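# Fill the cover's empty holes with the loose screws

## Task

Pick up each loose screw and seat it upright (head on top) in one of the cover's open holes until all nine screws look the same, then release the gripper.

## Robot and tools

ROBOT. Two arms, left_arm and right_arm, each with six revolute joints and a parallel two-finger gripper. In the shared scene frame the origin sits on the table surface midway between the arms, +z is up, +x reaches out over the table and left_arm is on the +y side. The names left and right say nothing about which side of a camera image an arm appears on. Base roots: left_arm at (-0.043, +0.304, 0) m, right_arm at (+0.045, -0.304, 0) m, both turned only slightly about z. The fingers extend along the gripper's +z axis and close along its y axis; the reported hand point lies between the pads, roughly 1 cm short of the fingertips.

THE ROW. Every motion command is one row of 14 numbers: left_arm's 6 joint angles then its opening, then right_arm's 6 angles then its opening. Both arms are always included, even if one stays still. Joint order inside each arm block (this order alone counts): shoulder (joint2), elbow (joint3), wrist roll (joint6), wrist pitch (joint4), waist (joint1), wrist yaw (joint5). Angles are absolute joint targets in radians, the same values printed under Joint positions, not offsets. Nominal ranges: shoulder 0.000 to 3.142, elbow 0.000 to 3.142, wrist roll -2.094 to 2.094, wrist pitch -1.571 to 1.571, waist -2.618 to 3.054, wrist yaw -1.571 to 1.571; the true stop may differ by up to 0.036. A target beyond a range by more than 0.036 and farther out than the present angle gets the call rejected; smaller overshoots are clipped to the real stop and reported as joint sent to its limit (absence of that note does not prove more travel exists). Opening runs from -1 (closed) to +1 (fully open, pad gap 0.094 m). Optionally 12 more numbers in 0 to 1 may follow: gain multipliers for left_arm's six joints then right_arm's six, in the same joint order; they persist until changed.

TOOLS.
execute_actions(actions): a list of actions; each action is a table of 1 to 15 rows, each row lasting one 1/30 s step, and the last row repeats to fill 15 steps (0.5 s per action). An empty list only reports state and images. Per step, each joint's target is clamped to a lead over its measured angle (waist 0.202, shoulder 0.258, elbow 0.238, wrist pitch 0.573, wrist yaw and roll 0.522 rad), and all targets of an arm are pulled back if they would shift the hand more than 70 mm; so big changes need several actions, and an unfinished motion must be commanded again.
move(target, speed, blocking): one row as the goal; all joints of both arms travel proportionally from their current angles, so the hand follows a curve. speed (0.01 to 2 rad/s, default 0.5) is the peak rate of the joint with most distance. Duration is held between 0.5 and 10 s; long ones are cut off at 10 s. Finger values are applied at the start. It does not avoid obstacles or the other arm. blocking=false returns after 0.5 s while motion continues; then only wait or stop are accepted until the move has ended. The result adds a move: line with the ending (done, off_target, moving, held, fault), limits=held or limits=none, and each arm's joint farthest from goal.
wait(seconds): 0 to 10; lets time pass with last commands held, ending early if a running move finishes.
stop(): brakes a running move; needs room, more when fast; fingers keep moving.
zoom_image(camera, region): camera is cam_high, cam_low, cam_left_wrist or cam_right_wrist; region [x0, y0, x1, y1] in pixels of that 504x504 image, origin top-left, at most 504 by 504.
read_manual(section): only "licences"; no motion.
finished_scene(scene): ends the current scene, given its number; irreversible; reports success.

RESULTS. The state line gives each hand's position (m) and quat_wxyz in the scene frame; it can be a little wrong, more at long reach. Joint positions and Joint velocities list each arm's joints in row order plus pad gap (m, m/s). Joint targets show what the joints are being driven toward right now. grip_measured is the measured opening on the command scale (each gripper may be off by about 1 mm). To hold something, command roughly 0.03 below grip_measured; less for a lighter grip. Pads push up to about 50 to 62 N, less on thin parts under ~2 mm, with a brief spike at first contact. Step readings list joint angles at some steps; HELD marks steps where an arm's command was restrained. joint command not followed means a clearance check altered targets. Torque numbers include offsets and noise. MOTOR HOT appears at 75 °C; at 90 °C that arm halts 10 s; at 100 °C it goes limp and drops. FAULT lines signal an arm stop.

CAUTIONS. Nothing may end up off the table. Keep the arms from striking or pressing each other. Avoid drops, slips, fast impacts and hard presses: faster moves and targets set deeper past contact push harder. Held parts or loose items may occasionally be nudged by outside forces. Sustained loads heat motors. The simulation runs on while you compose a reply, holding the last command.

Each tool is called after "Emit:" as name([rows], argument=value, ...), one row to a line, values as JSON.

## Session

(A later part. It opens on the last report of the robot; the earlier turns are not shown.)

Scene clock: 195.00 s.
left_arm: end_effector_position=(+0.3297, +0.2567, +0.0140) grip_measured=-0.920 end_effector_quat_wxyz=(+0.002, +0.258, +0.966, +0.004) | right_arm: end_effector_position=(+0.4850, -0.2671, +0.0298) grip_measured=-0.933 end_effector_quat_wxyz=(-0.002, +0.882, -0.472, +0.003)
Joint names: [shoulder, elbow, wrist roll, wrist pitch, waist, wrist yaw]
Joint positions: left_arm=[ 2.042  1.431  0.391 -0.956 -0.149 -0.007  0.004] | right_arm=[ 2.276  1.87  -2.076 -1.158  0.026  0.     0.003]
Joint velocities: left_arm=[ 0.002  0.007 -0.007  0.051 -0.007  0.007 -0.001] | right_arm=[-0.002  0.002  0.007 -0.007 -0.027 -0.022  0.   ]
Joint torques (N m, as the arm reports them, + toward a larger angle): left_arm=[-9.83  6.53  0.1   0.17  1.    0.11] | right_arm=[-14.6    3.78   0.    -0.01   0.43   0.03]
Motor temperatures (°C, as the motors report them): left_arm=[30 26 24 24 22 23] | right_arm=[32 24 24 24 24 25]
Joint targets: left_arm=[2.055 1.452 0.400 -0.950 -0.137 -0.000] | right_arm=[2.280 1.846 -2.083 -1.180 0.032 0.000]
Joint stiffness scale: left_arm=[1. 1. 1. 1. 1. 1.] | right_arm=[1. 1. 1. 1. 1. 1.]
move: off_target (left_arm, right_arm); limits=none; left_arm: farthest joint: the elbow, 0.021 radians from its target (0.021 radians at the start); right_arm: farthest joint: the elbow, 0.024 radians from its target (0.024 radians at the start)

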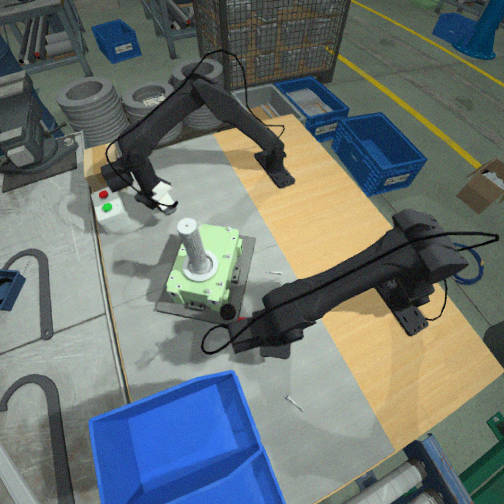

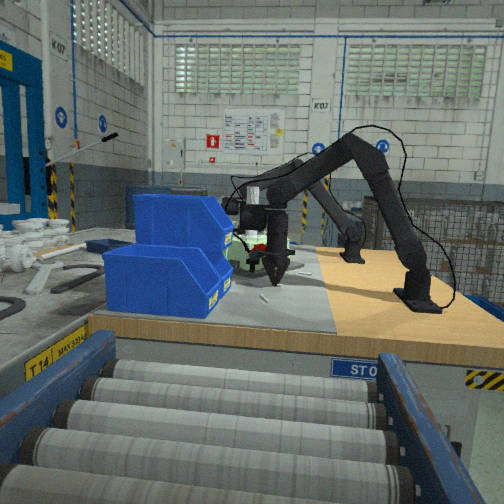

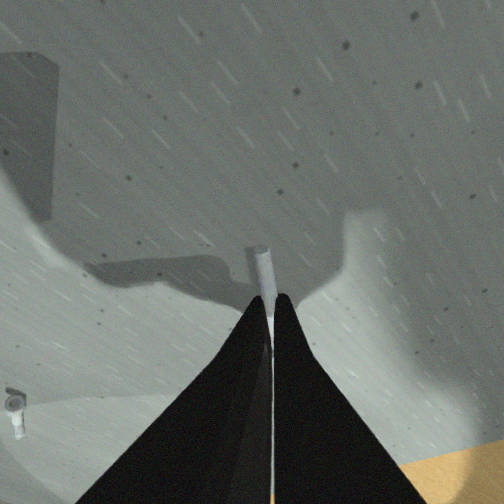

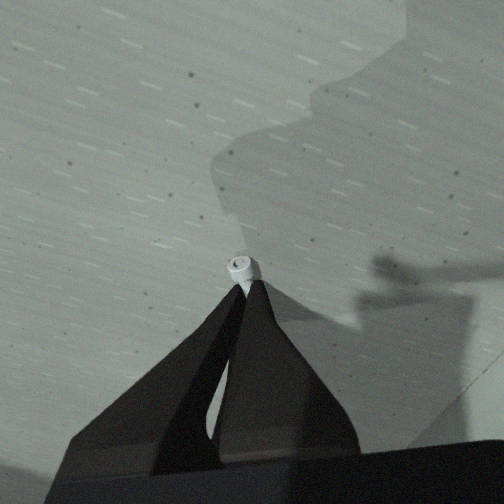

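Emit:
move(target=[2.015,1.452,0.4,-0.95,-0.137,0,-0.95, 2.27,1.86,-2.083,-1.17,0.032,0,-0.3], speed=0.1)

Emit:
move(target=[2.015,1.452,1.6,-0.95,-0.137,0,-0.95, 2.21,1.86,-2.083,-1.17,0.032,0,-0.3], speed=1.0)

Emit:
move(target=[2.06,1.452,1.6,-0.95,-0.137,0,-0.95, 2.10,1.57,-1.945,-0.88,0.199,0.418,-0.3], speed=0.4)

Scene clock: 269.87 s.
left_arm: end_effector_position=(+0.3297, +0.2567, +0.0140) grip_measured=-0.920 end_effector_quat_wxyz=(+0.002, +0.258, +0.966, +0.004) | right_arm: end_effector_position=(+0.4850, -0.2671, +0.0298) grip_measured=-0.302 end_effector_quat_wxyz=(-0.002, +0.882, -0.472, +0.003)
Joint names: [shoulder, elbow, wrist roll, wrist pitch, waist, wrist yaw]
Joint positions: left_arm=[ 2.042  1.431  0.391 -0.956 -0.149 -0.007  0.004] | right_arm=[ 2.276  1.87  -2.076 -1.158  0.026  0.     0.033]
Joint velocities: left_arm=[ 0.002 -0.027 -0.022 -0.066  0.002 -0.022  0.001] | right_arm=[-0.032 -0.012 -0.037 -0.022 -0.017 -0.125 -0.   ]
Joint torques (N m, as the arm reports them, + toward a larger angle): left_arm=[-13.46   6.53   0.08   0.17   0.97   0.1 ] | right_arm=[-15.58   4.8   -0.07   0.07   0.49   0.01]
Motor temperatures (°C, as the motors report them): left_arm=[32 27 24 24 22 23] | right_arm=[33 23 24 24 24 25]
Joint targets: left_arm=[2.015 1.452 0.400 -0.950 -0.137 -0.000] | right_arm=[2.270 1.860 -2.083 -1.170 0.032 -0.000]
Joint stiffness scale: left_arm=[1. 1. 1. 1. 1. 1.] | right_arm=[1. 1. 1. 1. 1. 1.]
move: off_target (left_arm); limits=none; left_arm: farthest joint: the shoulder, 0.027 radians from its target (0.027 radians at the start); right_arm: farthest joint: the wrist pitch, 0.012 radians from its target (0.012 radians at the start)

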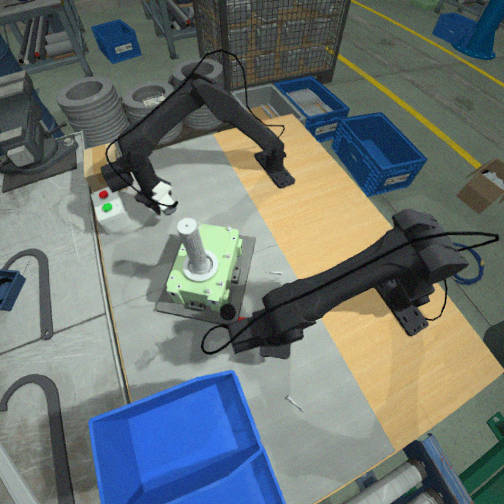

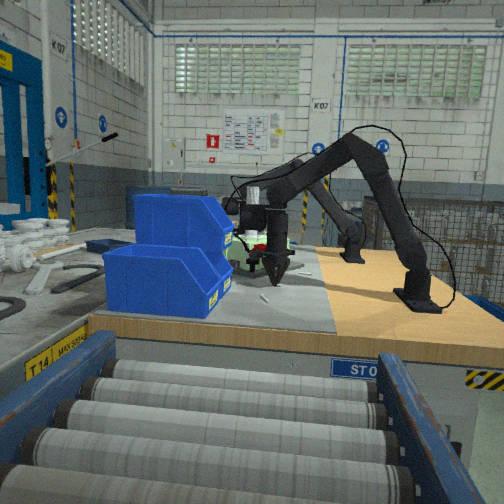

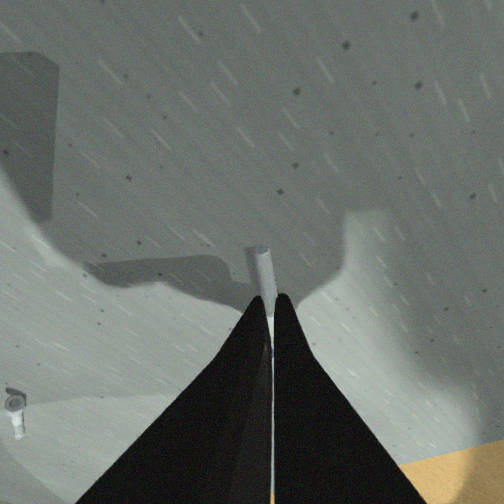

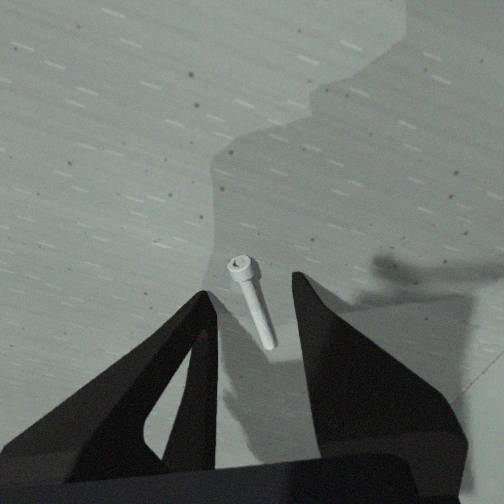

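Scene clock: 272.03 s.
left_arm: end_effector_position=(+0.3297, +0.2567, +0.0140) grip_measured=-0.920 end_effector_quat_wxyz=(-0.001, +0.758, +0.652, +0.004) | right_arm: end_effector_position=(+0.4889, -0.2668, +0.0511) grip_measured=-0.302 end_effector_quat_wxyz=(-0.016, +0.881, -0.472, +0.024)
Joint names: [shoulder, elbow, wrist roll, wrist pitch, waist, wrist yaw]
Joint positions: left_arm=[ 2.042  1.431  1.59  -0.956 -0.149 -0.007  0.004] | right_arm=[ 2.225  1.87  -2.076 -1.158  0.026  0.     0.033]
Joint velocities: left_arm=[-0.012 -0.007 -0.022 -0.022 -0.012 -0.022 -0.   ] | right_arm=[ 0.007 -0.017  0.007 -0.022 -0.012  0.066 -0.001]
Joint torques (N m, as the arm reports them, + toward a larger angle): left_arm=[-13.44   6.51   0.1    0.17   0.96   0.11] | right_arm=[-16.35   5.04  -0.02   0.24   0.44   0.01]
Motor temperatures (°C, as the motors report them): left_arm=[32 27 24 24 22 23] | right_arm=[33 23 24 24 24 25]
Joint targets: left_arm=[2.015 1.452 1.600 -0.950 -0.137 0.000] | right_arm=[2.210 1.860 -2.083 -1.170 0.032 -0.000]
Joint stiffness scale: left_arm=[1. 1. 1. 1. 1. 1.] | right_arm=[1. 1. 1. 1. 1. 1.]
move: off_target (left_arm); limits=none; left_arm: farthest joint: the shoulder, 0.027 radians from its target (0.027 radians at the start); right_arm: farthest joint: the shoulder, 0.015 radians from its target (0.066 radians at the start)

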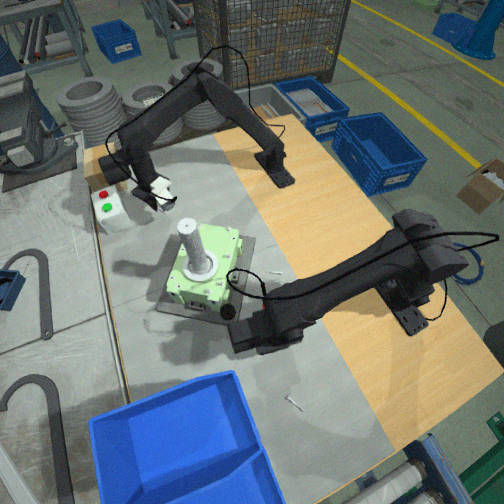

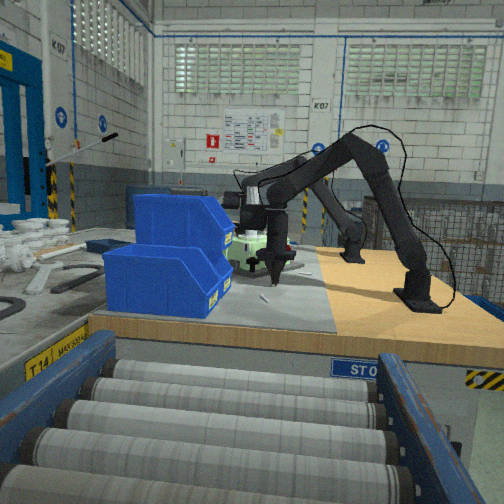

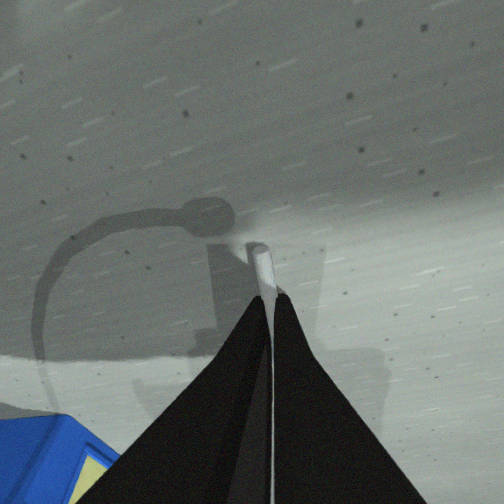

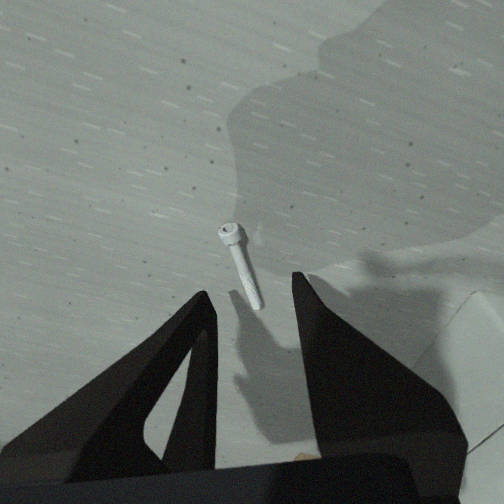

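Scene clock: 273.80 s.
left_arm: end_effector_position=(+0.3297, +0.2567, +0.0140) grip_measured=-0.920 end_effector_quat_wxyz=(-0.001, +0.758, +0.652, +0.004) | right_arm: end_effector_position=(+0.4845, -0.2637, +0.0420) grip_measured=-0.302 end_effector_quat_wxyz=(+0.102, +0.864, -0.454, +0.192)
Joint names: [shoulder, elbow, wrist roll, wrist pitch, waist, wrist yaw]
Joint positions: left_arm=[ 2.042  1.431  1.59  -0.956 -0.149 -0.007  0.004] | right_arm=[ 2.118  1.591 -1.954 -0.887  0.196  0.41   0.033]
Joint velocities: left_arm=[ 0.002 -0.002 -0.037 -0.051 -0.002  0.007 -0.   ] | right_arm=[-0.007  0.002  0.051 -0.037  0.002 -0.066  0.   ]
Joint torques (N m, as the arm reports them, + toward a larger angle): left_arm=[-9.34  6.51  0.1   0.16  0.97  0.1 ] | right_arm=[-15.51   4.13   0.09   0.6    0.37   0.34]
Motor temperatures (°C, as the motors report them): left_arm=[32 27 24 24 22 23] | right_arm=[34 23 24 24 24 25]
Joint targets: left_arm=[2.060 1.452 1.600 -0.950 -0.137 -0.000] | right_arm=[2.100 1.570 -1.945 -0.880 0.199 0.418]
Joint stiffness scale: left_arm=[1. 1. 1. 1. 1. 1.] | right_arm=[1. 1. 1. 1. 1. 1.]
move: off_target (left_arm, right_arm); limits=none; left_arm: farthest joint: the elbow, 0.021 radians from its target (0.021 radians at the start); right_arm: farthest joint: the elbow, 0.021 radians from its target (0.300 radians at the start)

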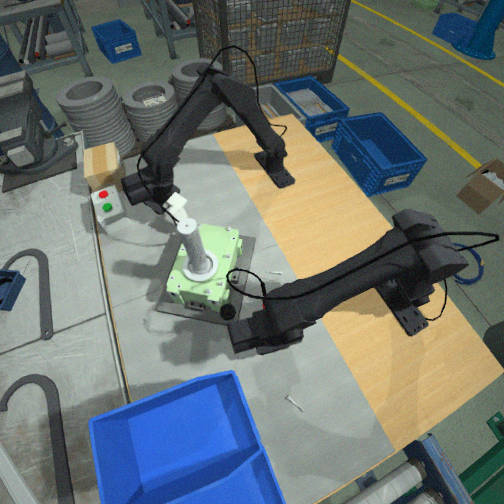

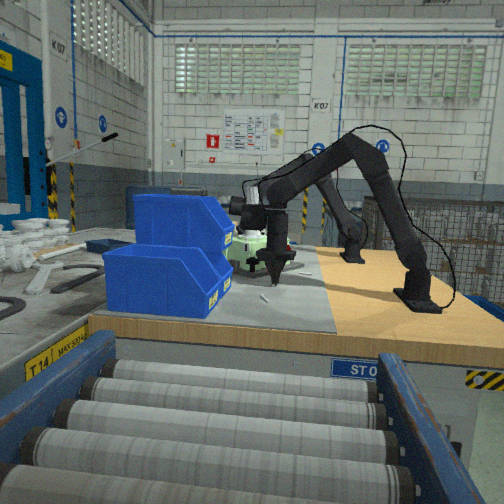

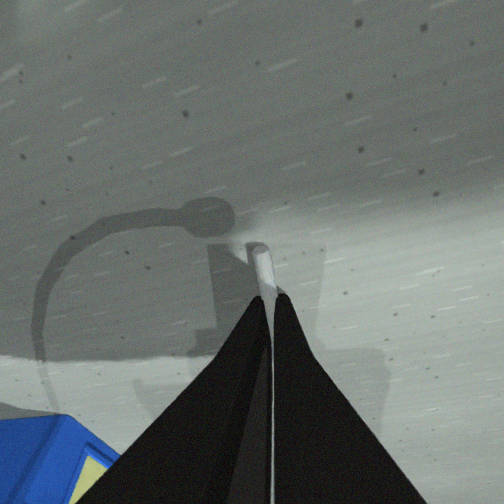

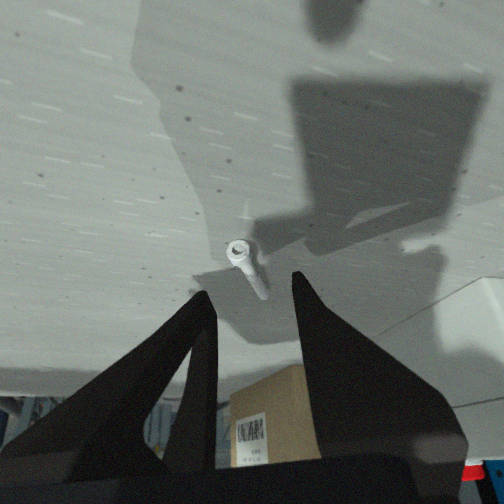

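Emit:
move(target=[2.042,1.44,1.6,-0.95,-0.137,0,-0.3, 2.152,1.57,-1.945,-0.88,0.199,0.418,-0.3], speed=0.1)

Emit:
move(target=[1.96,1.44,1.6,-0.95,-0.137,0,-0.3, 2.152,1.57,-1.945,-0.88,0.199,0.418,-0.3], speed=0.3)

Emit:
move(target=[2.115,1.55,-1.34,-1.10,0.06,0.435,-0.3, 2.152,1.57,-1.945,-0.88,0.199,0.418,-0.3], speed=1.2)

Scene clock: 300.63 s.
left_arm: end_effector_position=(+0.3292, +0.2567, +0.0140) grip_measured=-0.303 end_effector_quat_wxyz=(-0.002, +0.759, +0.652, +0.003) | right_arm: end_effector_position=(+0.4834, -0.2644, +0.0327) grip_measured=-0.301 end_effector_quat_wxyz=(+0.110, +0.865, -0.453, +0.186)
Joint names: [shoulder, elbow, wrist roll, wrist pitch, waist, wrist yaw]
Joint positions: left_arm=[ 2.042  1.431  1.591 -0.958 -0.149 -0.007  0.033] | right_arm=[ 2.141  1.591 -1.953 -0.884  0.196  0.414  0.033]
Joint velocities: left_arm=[-0.012 -0.017  0.022 -0.007  0.007 -0.11  -0.001] | right_arm=[-0.022  0.012 -0.007 -0.066  0.007  0.037 -0.001]
Joint torques (N m, as the arm reports them, + toward a larger angle): left_arm=[-10.97   5.67   0.09   0.17   0.98   0.1 ] | right_arm=[-12.64   3.94   0.07   0.6    0.18   0.3 ]
Motor temperatures (°C, as the motors report them): left_arm=[32 27 24 24 22 23] | right_arm=[35 23 24 24 24 25]
Joint targets: left_arm=[2.042 1.440 1.600 -0.950 -0.137 0.000] | right_arm=[2.152 1.570 -1.945 -0.880 0.199 0.418]
Joint stiffness scale: left_arm=[1. 1. 1. 1. 1. 1.] | right_arm=[1. 1. 1. 1. 1. 1.]
move: off_target (right_arm); limits=none; left_arm: farthest joint: the waist, 0.012 radians from its target (0.012 radians at the start); right_arm: farthest joint: the elbow, 0.021 radians from its target (0.021 radians at the start)

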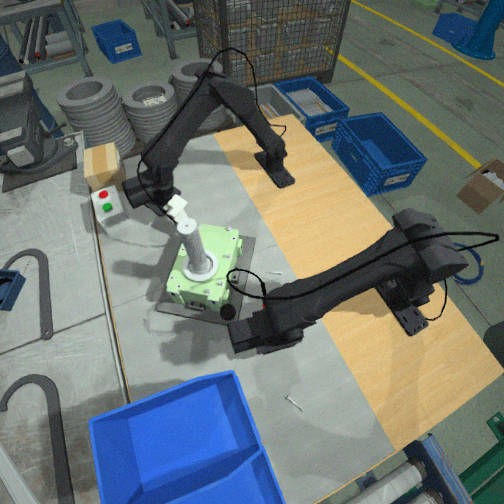

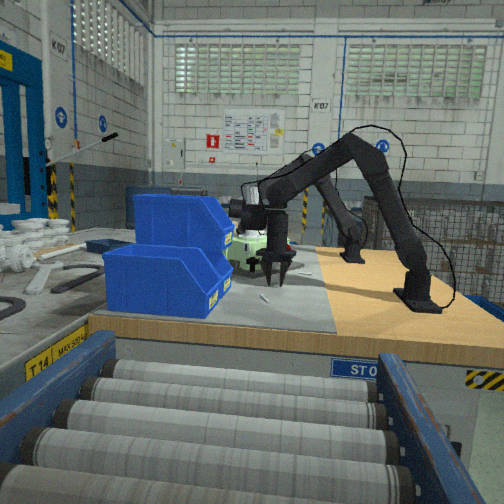

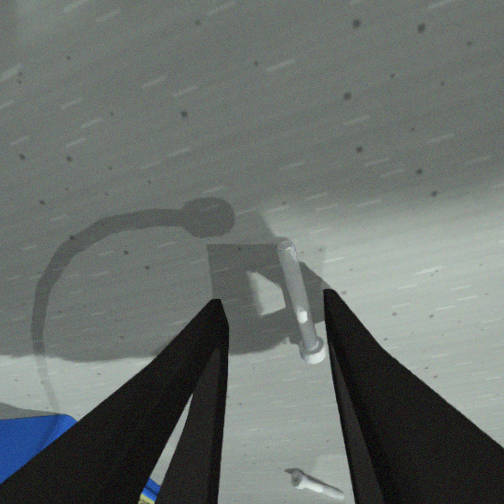

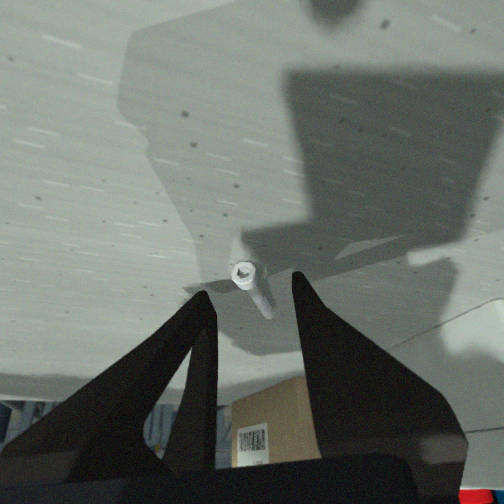

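Scene clock: 301.43 s.
left_arm: end_effector_position=(+0.3356, +0.2559, +0.0356) grip_measured=-0.303 end_effector_quat_wxyz=(+0.022, +0.758, +0.651, +0.025) | right_arm: end_effector_position=(+0.4834, -0.2644, +0.0327) grip_measured=-0.301 end_effector_quat_wxyz=(+0.110, +0.865, -0.453, +0.186)
Joint names: [shoulder, elbow, wrist roll, wrist pitch, waist, wrist yaw]
Joint positions: left_arm=[ 1.982  1.431  1.591 -0.955 -0.149 -0.007  0.033] | right_arm=[ 2.141  1.591 -1.953 -0.884  0.196  0.414  0.033]
Joint velocities: left_arm=[-0.002  0.017  0.066  0.007  0.007 -0.081 -0.001] | right_arm=[-0.012 -0.012  0.007 -0.007 -0.007 -0.022 -0.001]
Joint torques (N m, as the arm reports them, + toward a larger angle): left_arm=[-12.6    5.89   0.07   0.25   0.98   0.11] | right_arm=[-12.72   4.     0.09   0.51   0.31   0.29]
Motor temperatures (°C, as the motors report them): left_arm=[32 27 24 24 22 23] | right_arm=[34 23 24 24 24 25]
Joint targets: left_arm=[1.960 1.440 1.600 -0.950 -0.137 0.000] | right_arm=[2.152 1.570 -1.945 -0.880 0.199 0.418]
Joint stiffness scale: left_arm=[1. 1. 1. 1. 1. 1.] | right_arm=[1. 1. 1. 1. 1. 1.]
move: off_target (left_arm, right_arm); limits=none; left_arm: farthest joint: the shoulder, 0.022 radians from its target (0.082 radians at the start); right_arm: farthest joint: the elbow, 0.021 radians from its target (0.021 radians at the start)

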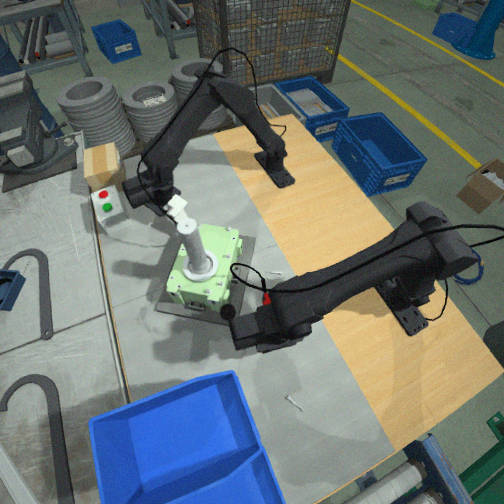

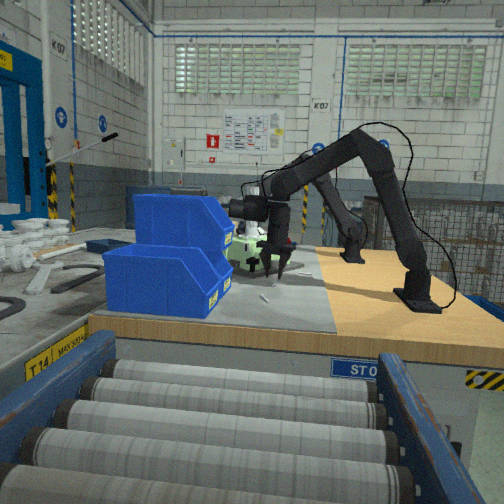

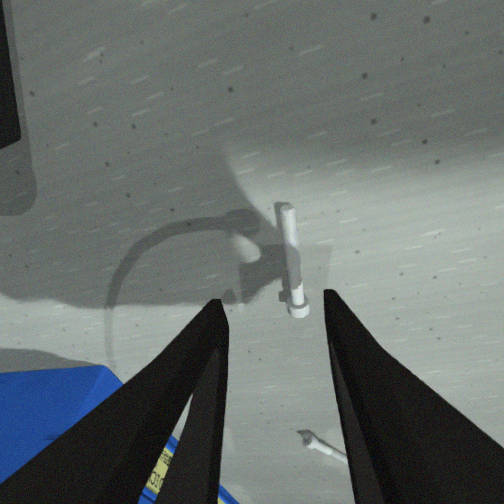

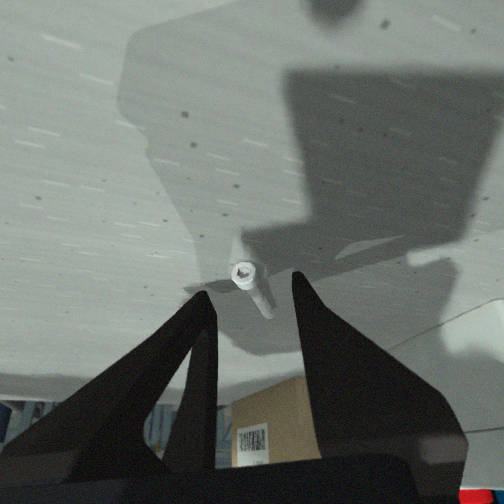

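Scene clock: 304.87 s.
left_arm: end_effector_position=(+0.3308, +0.2559, +0.0309) grip_measured=-0.303 end_effector_quat_wxyz=(-0.161, -0.636, +0.741, -0.143) | right_arm: end_effector_position=(+0.4834, -0.2644, +0.0327) grip_measured=-0.301 end_effector_quat_wxyz=(+0.110, +0.865, -0.453, +0.186)
Joint names: [shoulder, elbow, wrist roll, wrist pitch, waist, wrist yaw]
Joint positions: left_arm=[ 2.103  1.525 -1.331 -1.086  0.049  0.425  0.033] | right_arm=[ 2.141  1.591 -1.953 -0.884  0.196  0.414  0.033]
Joint velocities: left_arm=[-0.012 -0.017 -0.022 -0.022 -0.017 -0.022 -0.   ] | right_arm=[-0.002  0.007  0.037 -0.037  0.002  0.037 -0.001]
Joint torques (N m, as the arm reports them, + toward a larger angle): left_arm=[-10.27   6.78  -0.12  -0.18   0.9    0.4 ] | right_arm=[-12.64   4.01   0.13   0.53   0.23   0.3 ]
Motor temperatures (°C, as the motors report them): left_arm=[32 27 24 24 22 23] | right_arm=[34 23 24 24 24 25]
Joint targets: left_arm=[2.115 1.550 -1.340 -1.100 0.060 0.435] | right_arm=[2.152 1.570 -1.945 -0.880 0.199 0.418]
Joint stiffness scale: left_arm=[1. 1. 1. 1. 1. 1.] | right_arm=[1. 1. 1. 1. 1. 1.]
move: off_target (left_arm, right_arm); limits=none; left_arm: farthest joint: the elbow, 0.025 radians from its target (0.119 radians at the start); right_arm: farthest joint: the elbow, 0.021 radians from its target (0.021 radians at the start)

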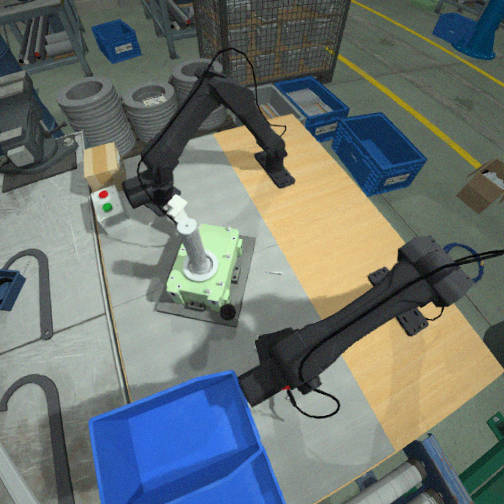

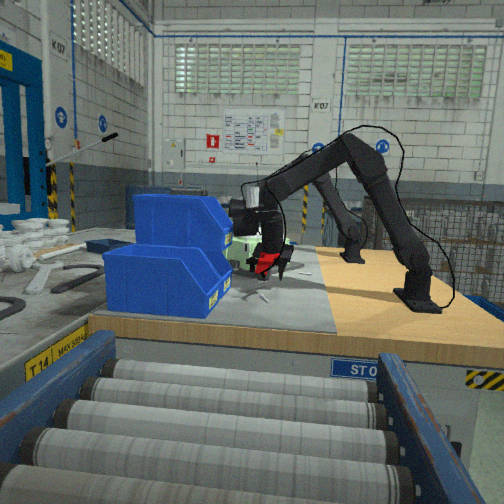

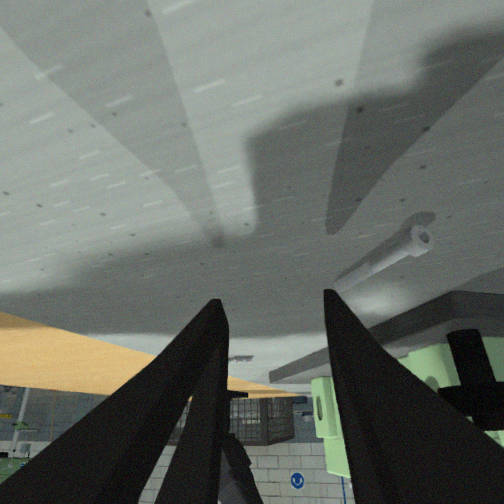

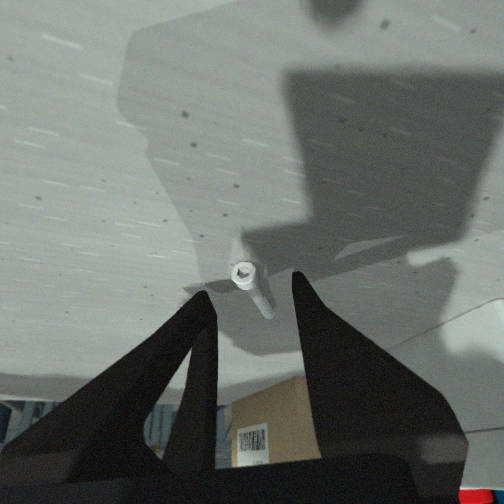

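Emit:
move(target=[2.115,1.55,-1.34,-1.10,0.06,0.435,-0.3, 2.152,1.57,-1.945,-0.88,0.199,0.418,-0.965], speed=0.3)

Scene clock: 309.57 s.
left_arm: end_effector_position=(+0.3308, +0.2559, +0.0310) grip_measured=-0.303 end_effector_quat_wxyz=(-0.161, -0.636, +0.741, -0.143) | right_arm: end_effector_position=(+0.4834, -0.2644, +0.0327) grip_measured=-0.948 end_effector_quat_wxyz=(+0.110, +0.865, -0.453, +0.186)
Joint names: [shoulder, elbow, wrist roll, wrist pitch, waist, wrist yaw]
Joint positions: left_arm=[ 2.103  1.525 -1.331 -1.086  0.049  0.425  0.033] | right_arm=[ 2.141  1.591 -1.953 -0.884  0.196  0.414  0.002]
Joint velocities: left_arm=[ 0.007  0.002 -0.037 -0.007 -0.002 -0.051 -0.   ] | right_arm=[ 0.022  0.002  0.066 -0.051  0.017  0.022  0.   ]
Joint torques (N m, as the arm reports them, + toward a larger angle): left_arm=[-10.31   6.77  -0.11  -0.18   0.89   0.41] | right_arm=[-12.74   4.13   0.09   0.52   0.26   0.34]
Motor temperatures (°C, as the motors report them): left_arm=[32 27 24 24 22 23] | right_arm=[34 23 24 24 24 25]
Joint targets: left_arm=[2.115 1.550 -1.340 -1.100 0.060 0.435] | right_arm=[2.152 1.570 -1.945 -0.880 0.199 0.418]
Joint stiffness scale: left_arm=[1. 1. 1. 1. 1. 1.] | right_arm=[1. 1. 1. 1. 1. 1.]
move: off_target (left_arm, right_arm); limits=none; left_arm: farthest joint: the elbow, 0.025 radians from its target (0.025 radians at the start); right_arm: farthest joint: the elbow, 0.021 radians from its target (0.021 radians at the start)

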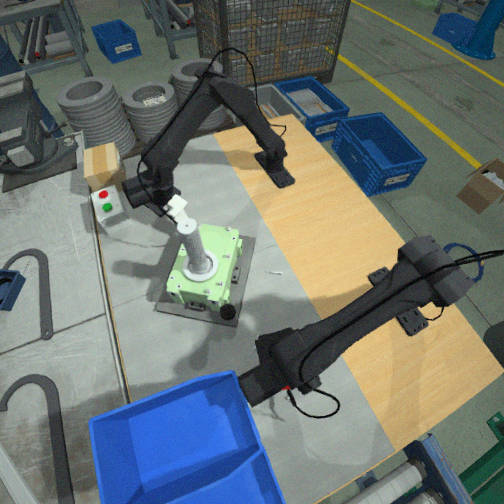

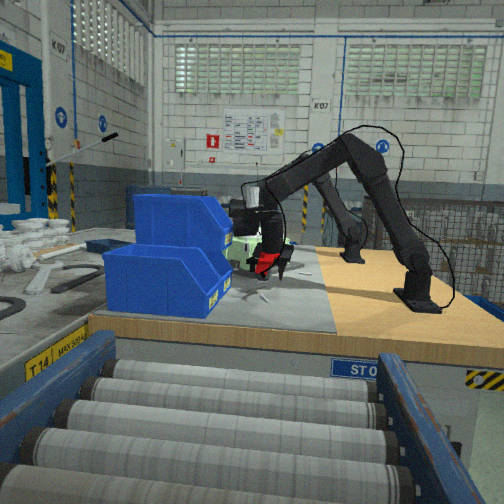

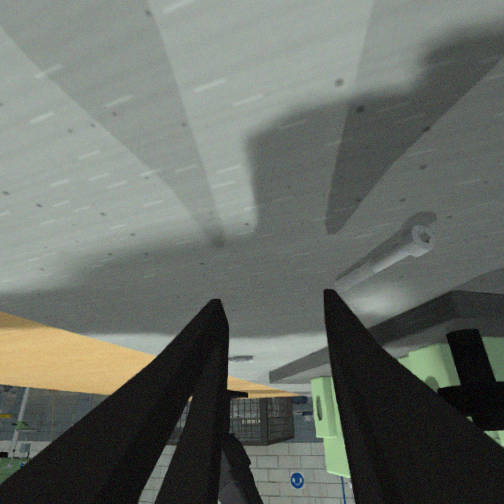

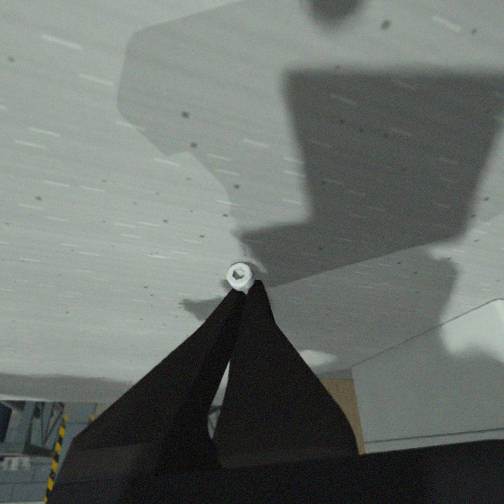

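Emit:
move(target=[2.115,1.55,-1.34,-1.10,0.06,0.435,-0.3, 2.152,1.57,-1.945,-0.88,0.199,0.418,-0.82], speed=0.3)

Emit:
move(target=[2.115,1.55,-1.34,-1.10,0.06,0.435,-0.3, 2.175,1.57,-1.945,-0.88,0.199,0.418,-0.82], speed=0.05)

Emit:
move(target=[2.115,1.55,-1.34,-1.10,0.06,0.435,-0.3, 2.165,1.57,-1.945,-0.88,0.199,0.418,-0.965], speed=0.3)

Scene clock: 317.17 s.
left_arm: end_effector_position=(+0.3308, +0.2559, +0.0310) grip_measured=-0.303 end_effector_quat_wxyz=(-0.162, -0.636, +0.741, -0.143) | right_arm: end_effector_position=(+0.4834, -0.2644, +0.0327) grip_measured=-0.821 end_effector_quat_wxyz=(+0.110, +0.865, -0.453, +0.186)
Joint names: [shoulder, elbow, wrist roll, wrist pitch, waist, wrist yaw]
Joint positions: left_arm=[ 2.103  1.525 -1.331 -1.086  0.049  0.425  0.033] | right_arm=[ 2.141  1.591 -1.953 -0.884  0.196  0.414  0.008]
Joint velocities: left_arm=[ 0.007  0.007  0.007 -0.022 -0.022 -0.051 -0.   ] | right_arm=[-0.002 -0.012 -0.037  0.007  0.002 -0.022 -0.001]
Joint torques (N m, as the arm reports them, + toward a larger angle): left_arm=[-10.29   6.75  -0.11  -0.18   0.89   0.4 ] | right_arm=[-12.81   4.05   0.07   0.53   0.23   0.32]
Motor temperatures (°C, as the motors report them): left_arm=[33 27 24 24 22 23] | right_arm=[33 23 24 24 24 25]
Joint targets: left_arm=[2.115 1.550 -1.340 -1.100 0.060 0.435] | right_arm=[2.152 1.570 -1.945 -0.880 0.199 0.418]
Joint stiffness scale: left_arm=[1. 1. 1. 1. 1. 1.] | right_arm=[1. 1. 1. 1. 1. 1.]
move: off_target (left_arm, right_arm); limits=none; left_arm: farthest joint: the elbow, 0.025 radians from its target (0.025 radians at the start); right_arm: farthest joint: the elbow, 0.021 radians from its target (0.021 radians at the start)

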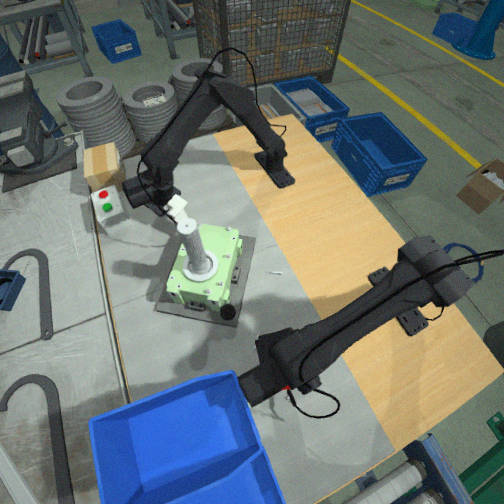

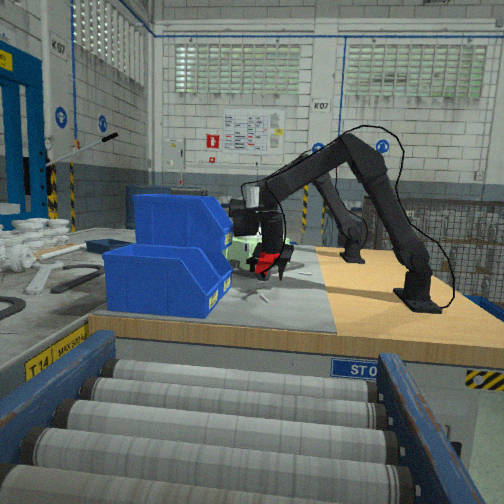

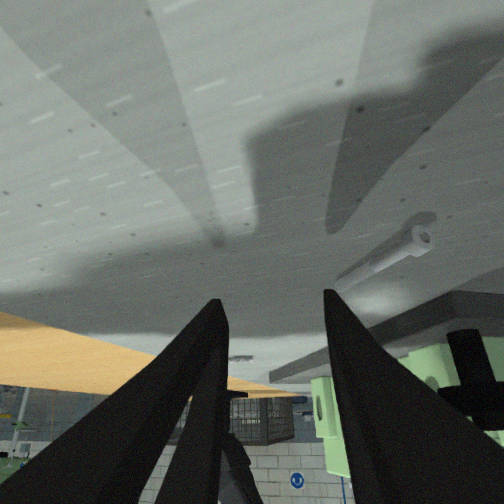

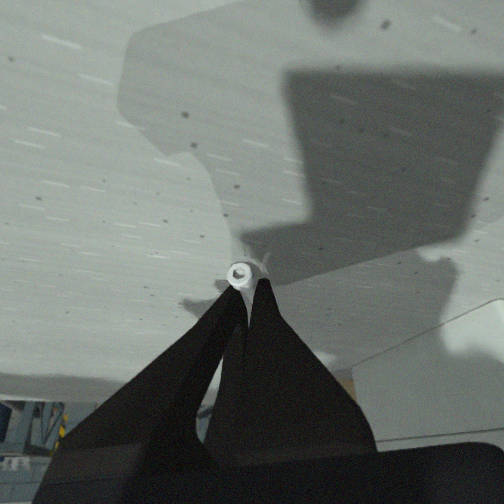

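Scene clock: 318.07 s.
left_arm: end_effector_position=(+0.3308, +0.2559, +0.0310) grip_measured=-0.303 end_effector_quat_wxyz=(-0.162, -0.636, +0.741, -0.143) | right_arm: end_effector_position=(+0.4834, -0.2651, +0.0316) grip_measured=-0.821 end_effector_quat_wxyz=(+0.112, +0.865, -0.453, +0.186)
Joint names: [shoulder, elbow, wrist roll, wrist pitch, waist, wrist yaw]
Joint positions: left_arm=[ 2.103  1.525 -1.331 -1.086  0.049  0.425  0.033] | right_arm=[ 2.145  1.591 -1.953 -0.883  0.196  0.418  0.008]
Joint velocities: left_arm=[-0.007  0.002  0.007 -0.037 -0.027 -0.007 -0.   ] | right_arm=[-0.007 -0.012 -0.022 -0.022 -0.017  0.007 -0.   ]
Joint torques (N m, as the arm reports them, + toward a larger angle): left_arm=[-10.3    6.75  -0.11  -0.18   0.86   0.4 ] | right_arm=[-10.66   3.99   0.08   0.53   0.34   0.22]
Motor temperatures (°C, as the motors report them): left_arm=[33 27 24 24 22 23] | right_arm=[33 23 24 24 24 25]
Joint targets: left_arm=[2.115 1.550 -1.340 -1.100 0.060 0.435] | right_arm=[2.175 1.570 -1.945 -0.880 0.199 0.418]
Joint stiffness scale: left_arm=[1. 1. 1. 1. 1. 1.] | right_arm=[1. 1. 1. 1. 1. 1.]
move: off_target (left_arm, right_arm); limits=none; left_arm: farthest joint: the elbow, 0.025 radians from its target (0.025 radians at the start); right_arm: farthest joint: the shoulder, 0.030 radians from its target (0.034 radians at the start)

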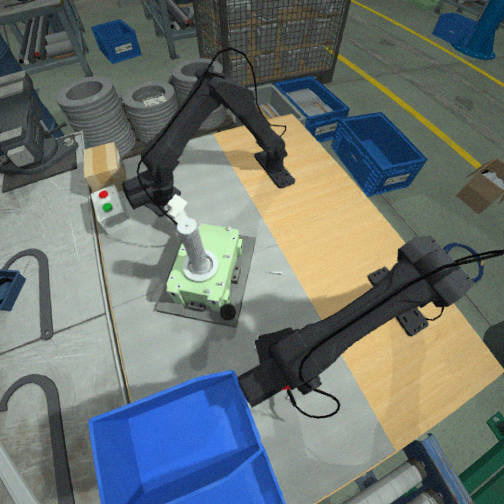

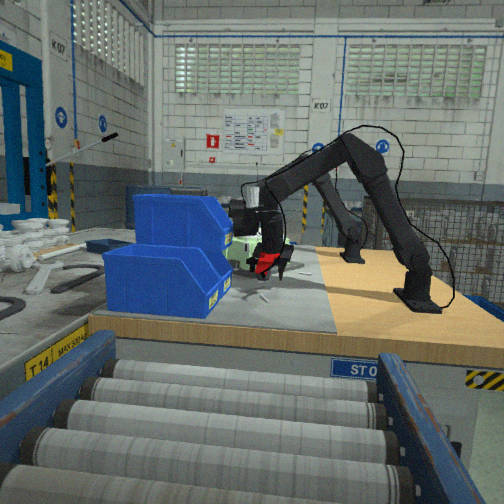

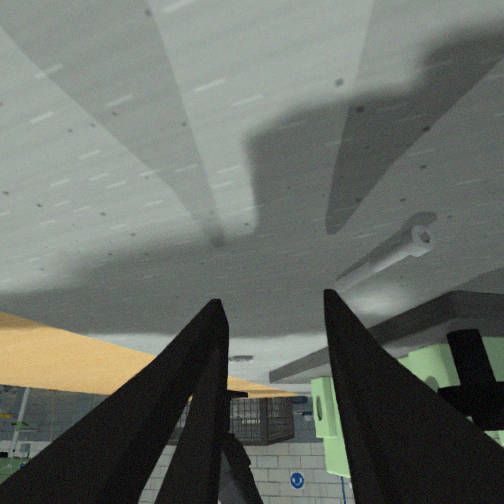

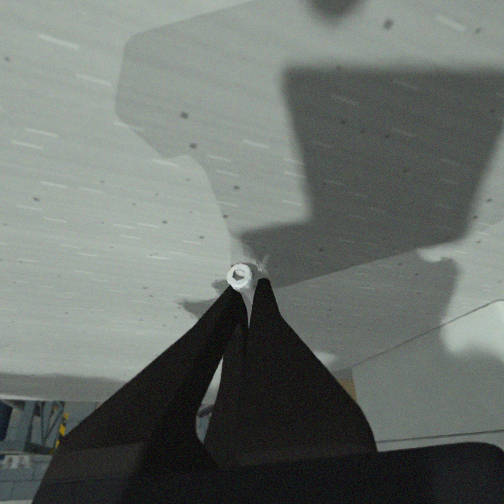

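Scene clock: 318.77 s.
left_arm: end_effector_position=(+0.3308, +0.2559, +0.0310) grip_measured=-0.303 end_effector_quat_wxyz=(-0.162, -0.636, +0.741, -0.143) | right_arm: end_effector_position=(+0.4837, -0.2651, +0.0316) grip_measured=-0.945 end_effector_quat_wxyz=(+0.112, +0.865, -0.453, +0.186)
Joint names: [shoulder, elbow, wrist roll, wrist pitch, waist, wrist yaw]
Joint positions: left_arm=[ 2.103  1.525 -1.331 -1.086  0.049  0.425  0.033] | right_arm=[ 2.145  1.591 -1.953 -0.882  0.196  0.418  0.003]
Joint velocities: left_arm=[ 0.002 -0.007  0.007  0.037 -0.007 -0.081 -0.   ] | right_arm=[ 0.007 -0.002  0.007 -0.037 -0.002 -0.066 -0.   ]
Joint torques (N m, as the arm reports them, + toward a larger angle): left_arm=[-10.29   6.74  -0.12  -0.18   0.9    0.4 ] | right_arm=[-11.8    4.07   0.08   0.47   0.14   0.29]
Motor temperatures (°C, as the motors report them): left_arm=[33 27 24 24 22 23] | right_arm=[33 23 24 24 24 25]
Joint targets: left_arm=[2.115 1.550 -1.340 -1.100 0.060 0.435] | right_arm=[2.165 1.570 -1.945 -0.880 0.199 0.418]
Joint stiffness scale: left_arm=[1. 1. 1. 1. 1. 1.] | right_arm=[1. 1. 1. 1. 1. 1.]
move: off_target (left_arm, right_arm); limits=none; left_arm: farthest joint: the elbow, 0.025 radians from its target (0.025 radians at the start); right_arm: farthest joint: the elbow, 0.021 radians from its target (0.021 radians at the start)

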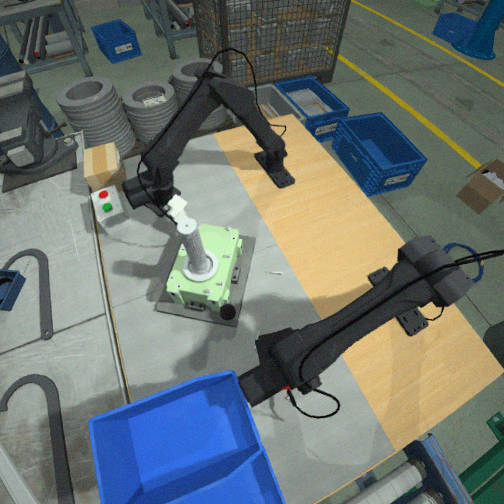

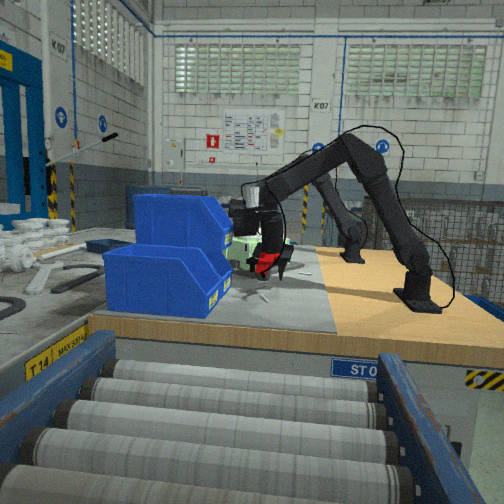

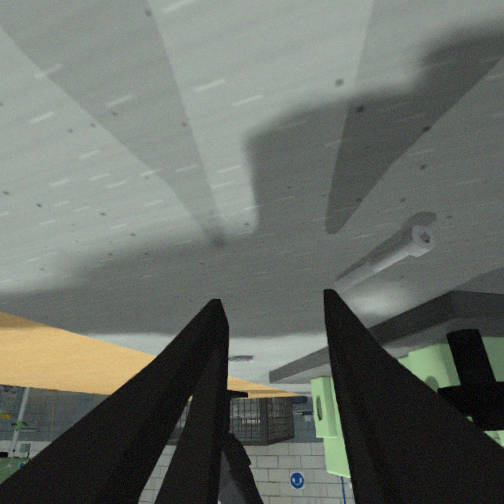

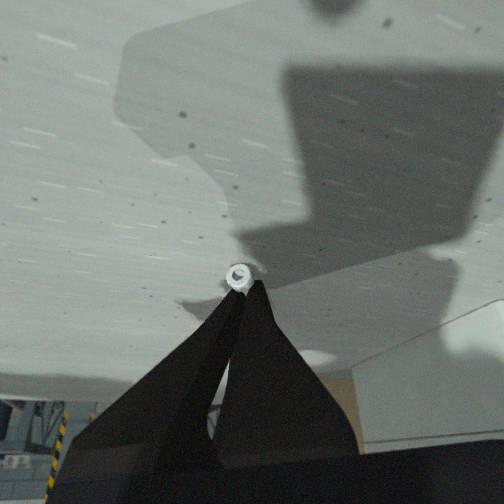

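Emit:
move(target=[2.136,1.695,-1.0,-1.125,-0.142,-0.01,0.3, 2.0,1.57,-1.945,-0.88,0.199,0.418,-0.975], speed=0.3)

Scene clock: 331.03 s.
left_arm: end_effector_position=(+0.3606, +0.2578, +0.0416) grip_measured=+0.297 end_effector_quat_wxyz=(+0.003, -0.432, +0.902, -0.001) | right_arm: end_effector_position=(+0.4913, -0.2632, +0.0863) grip_measured=-0.945 end_effector_quat_wxyz=(+0.069, +0.853, -0.462, +0.233)
Joint names: [shoulder, elbow, wrist roll, wrist pitch, waist, wrist yaw]
Joint positions: left_arm=[ 2.123  1.67  -1.009 -1.112 -0.133 -0.     0.061] | right_arm=[ 2.014  1.591 -1.953 -0.882  0.196  0.418  0.003]
Joint velocities: left_arm=[-0.007 -0.007 -0.007 -0.022 -0.012  0.007 -0.   ] | right_arm=[-0.007  0.007  0.007  0.022 -0.002  0.037  0.002]
Joint torques (N m, as the arm reports them, + toward a larger angle): left_arm=[-10.78   6.96   0.1   -0.01  -0.74  -0.11] | right_arm=[-14.46   4.44   0.07   0.74   0.21   0.25]
Motor temperatures (°C, as the motors report them): left_arm=[33 27 24 24 22 23] | right_arm=[33 23 24 24 24 25]
Joint targets: left_arm=[2.136 1.695 -1.000 -1.125 -0.142 -0.010] | right_arm=[2.000 1.570 -1.945 -0.880 0.199 0.418]
Joint stiffness scale: left_arm=[1. 1. 1. 1. 1. 1.] | right_arm=[1. 1. 1. 1. 1. 1.]
move: off_target (left_arm, right_arm); limits=none; left_arm: farthest joint: the elbow, 0.025 radians from its target (0.170 radians at the start); right_arm: farthest joint: the elbow, 0.021 radians from its target (0.021 radians at the start)

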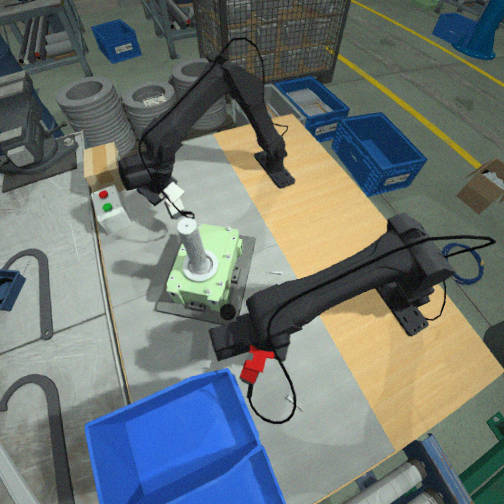

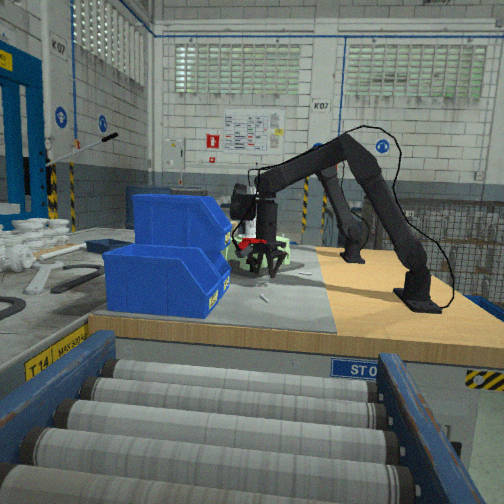

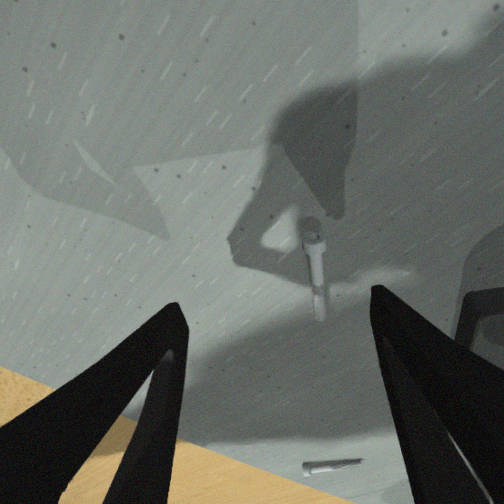

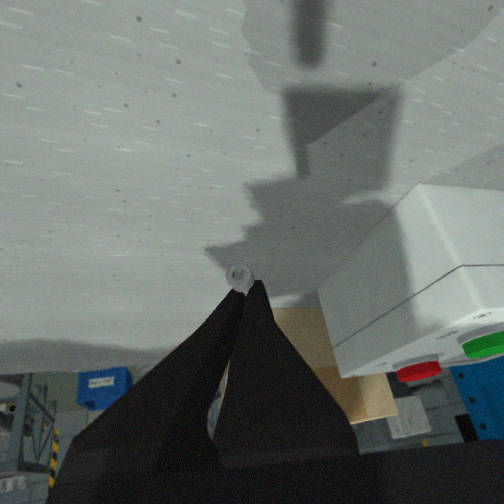

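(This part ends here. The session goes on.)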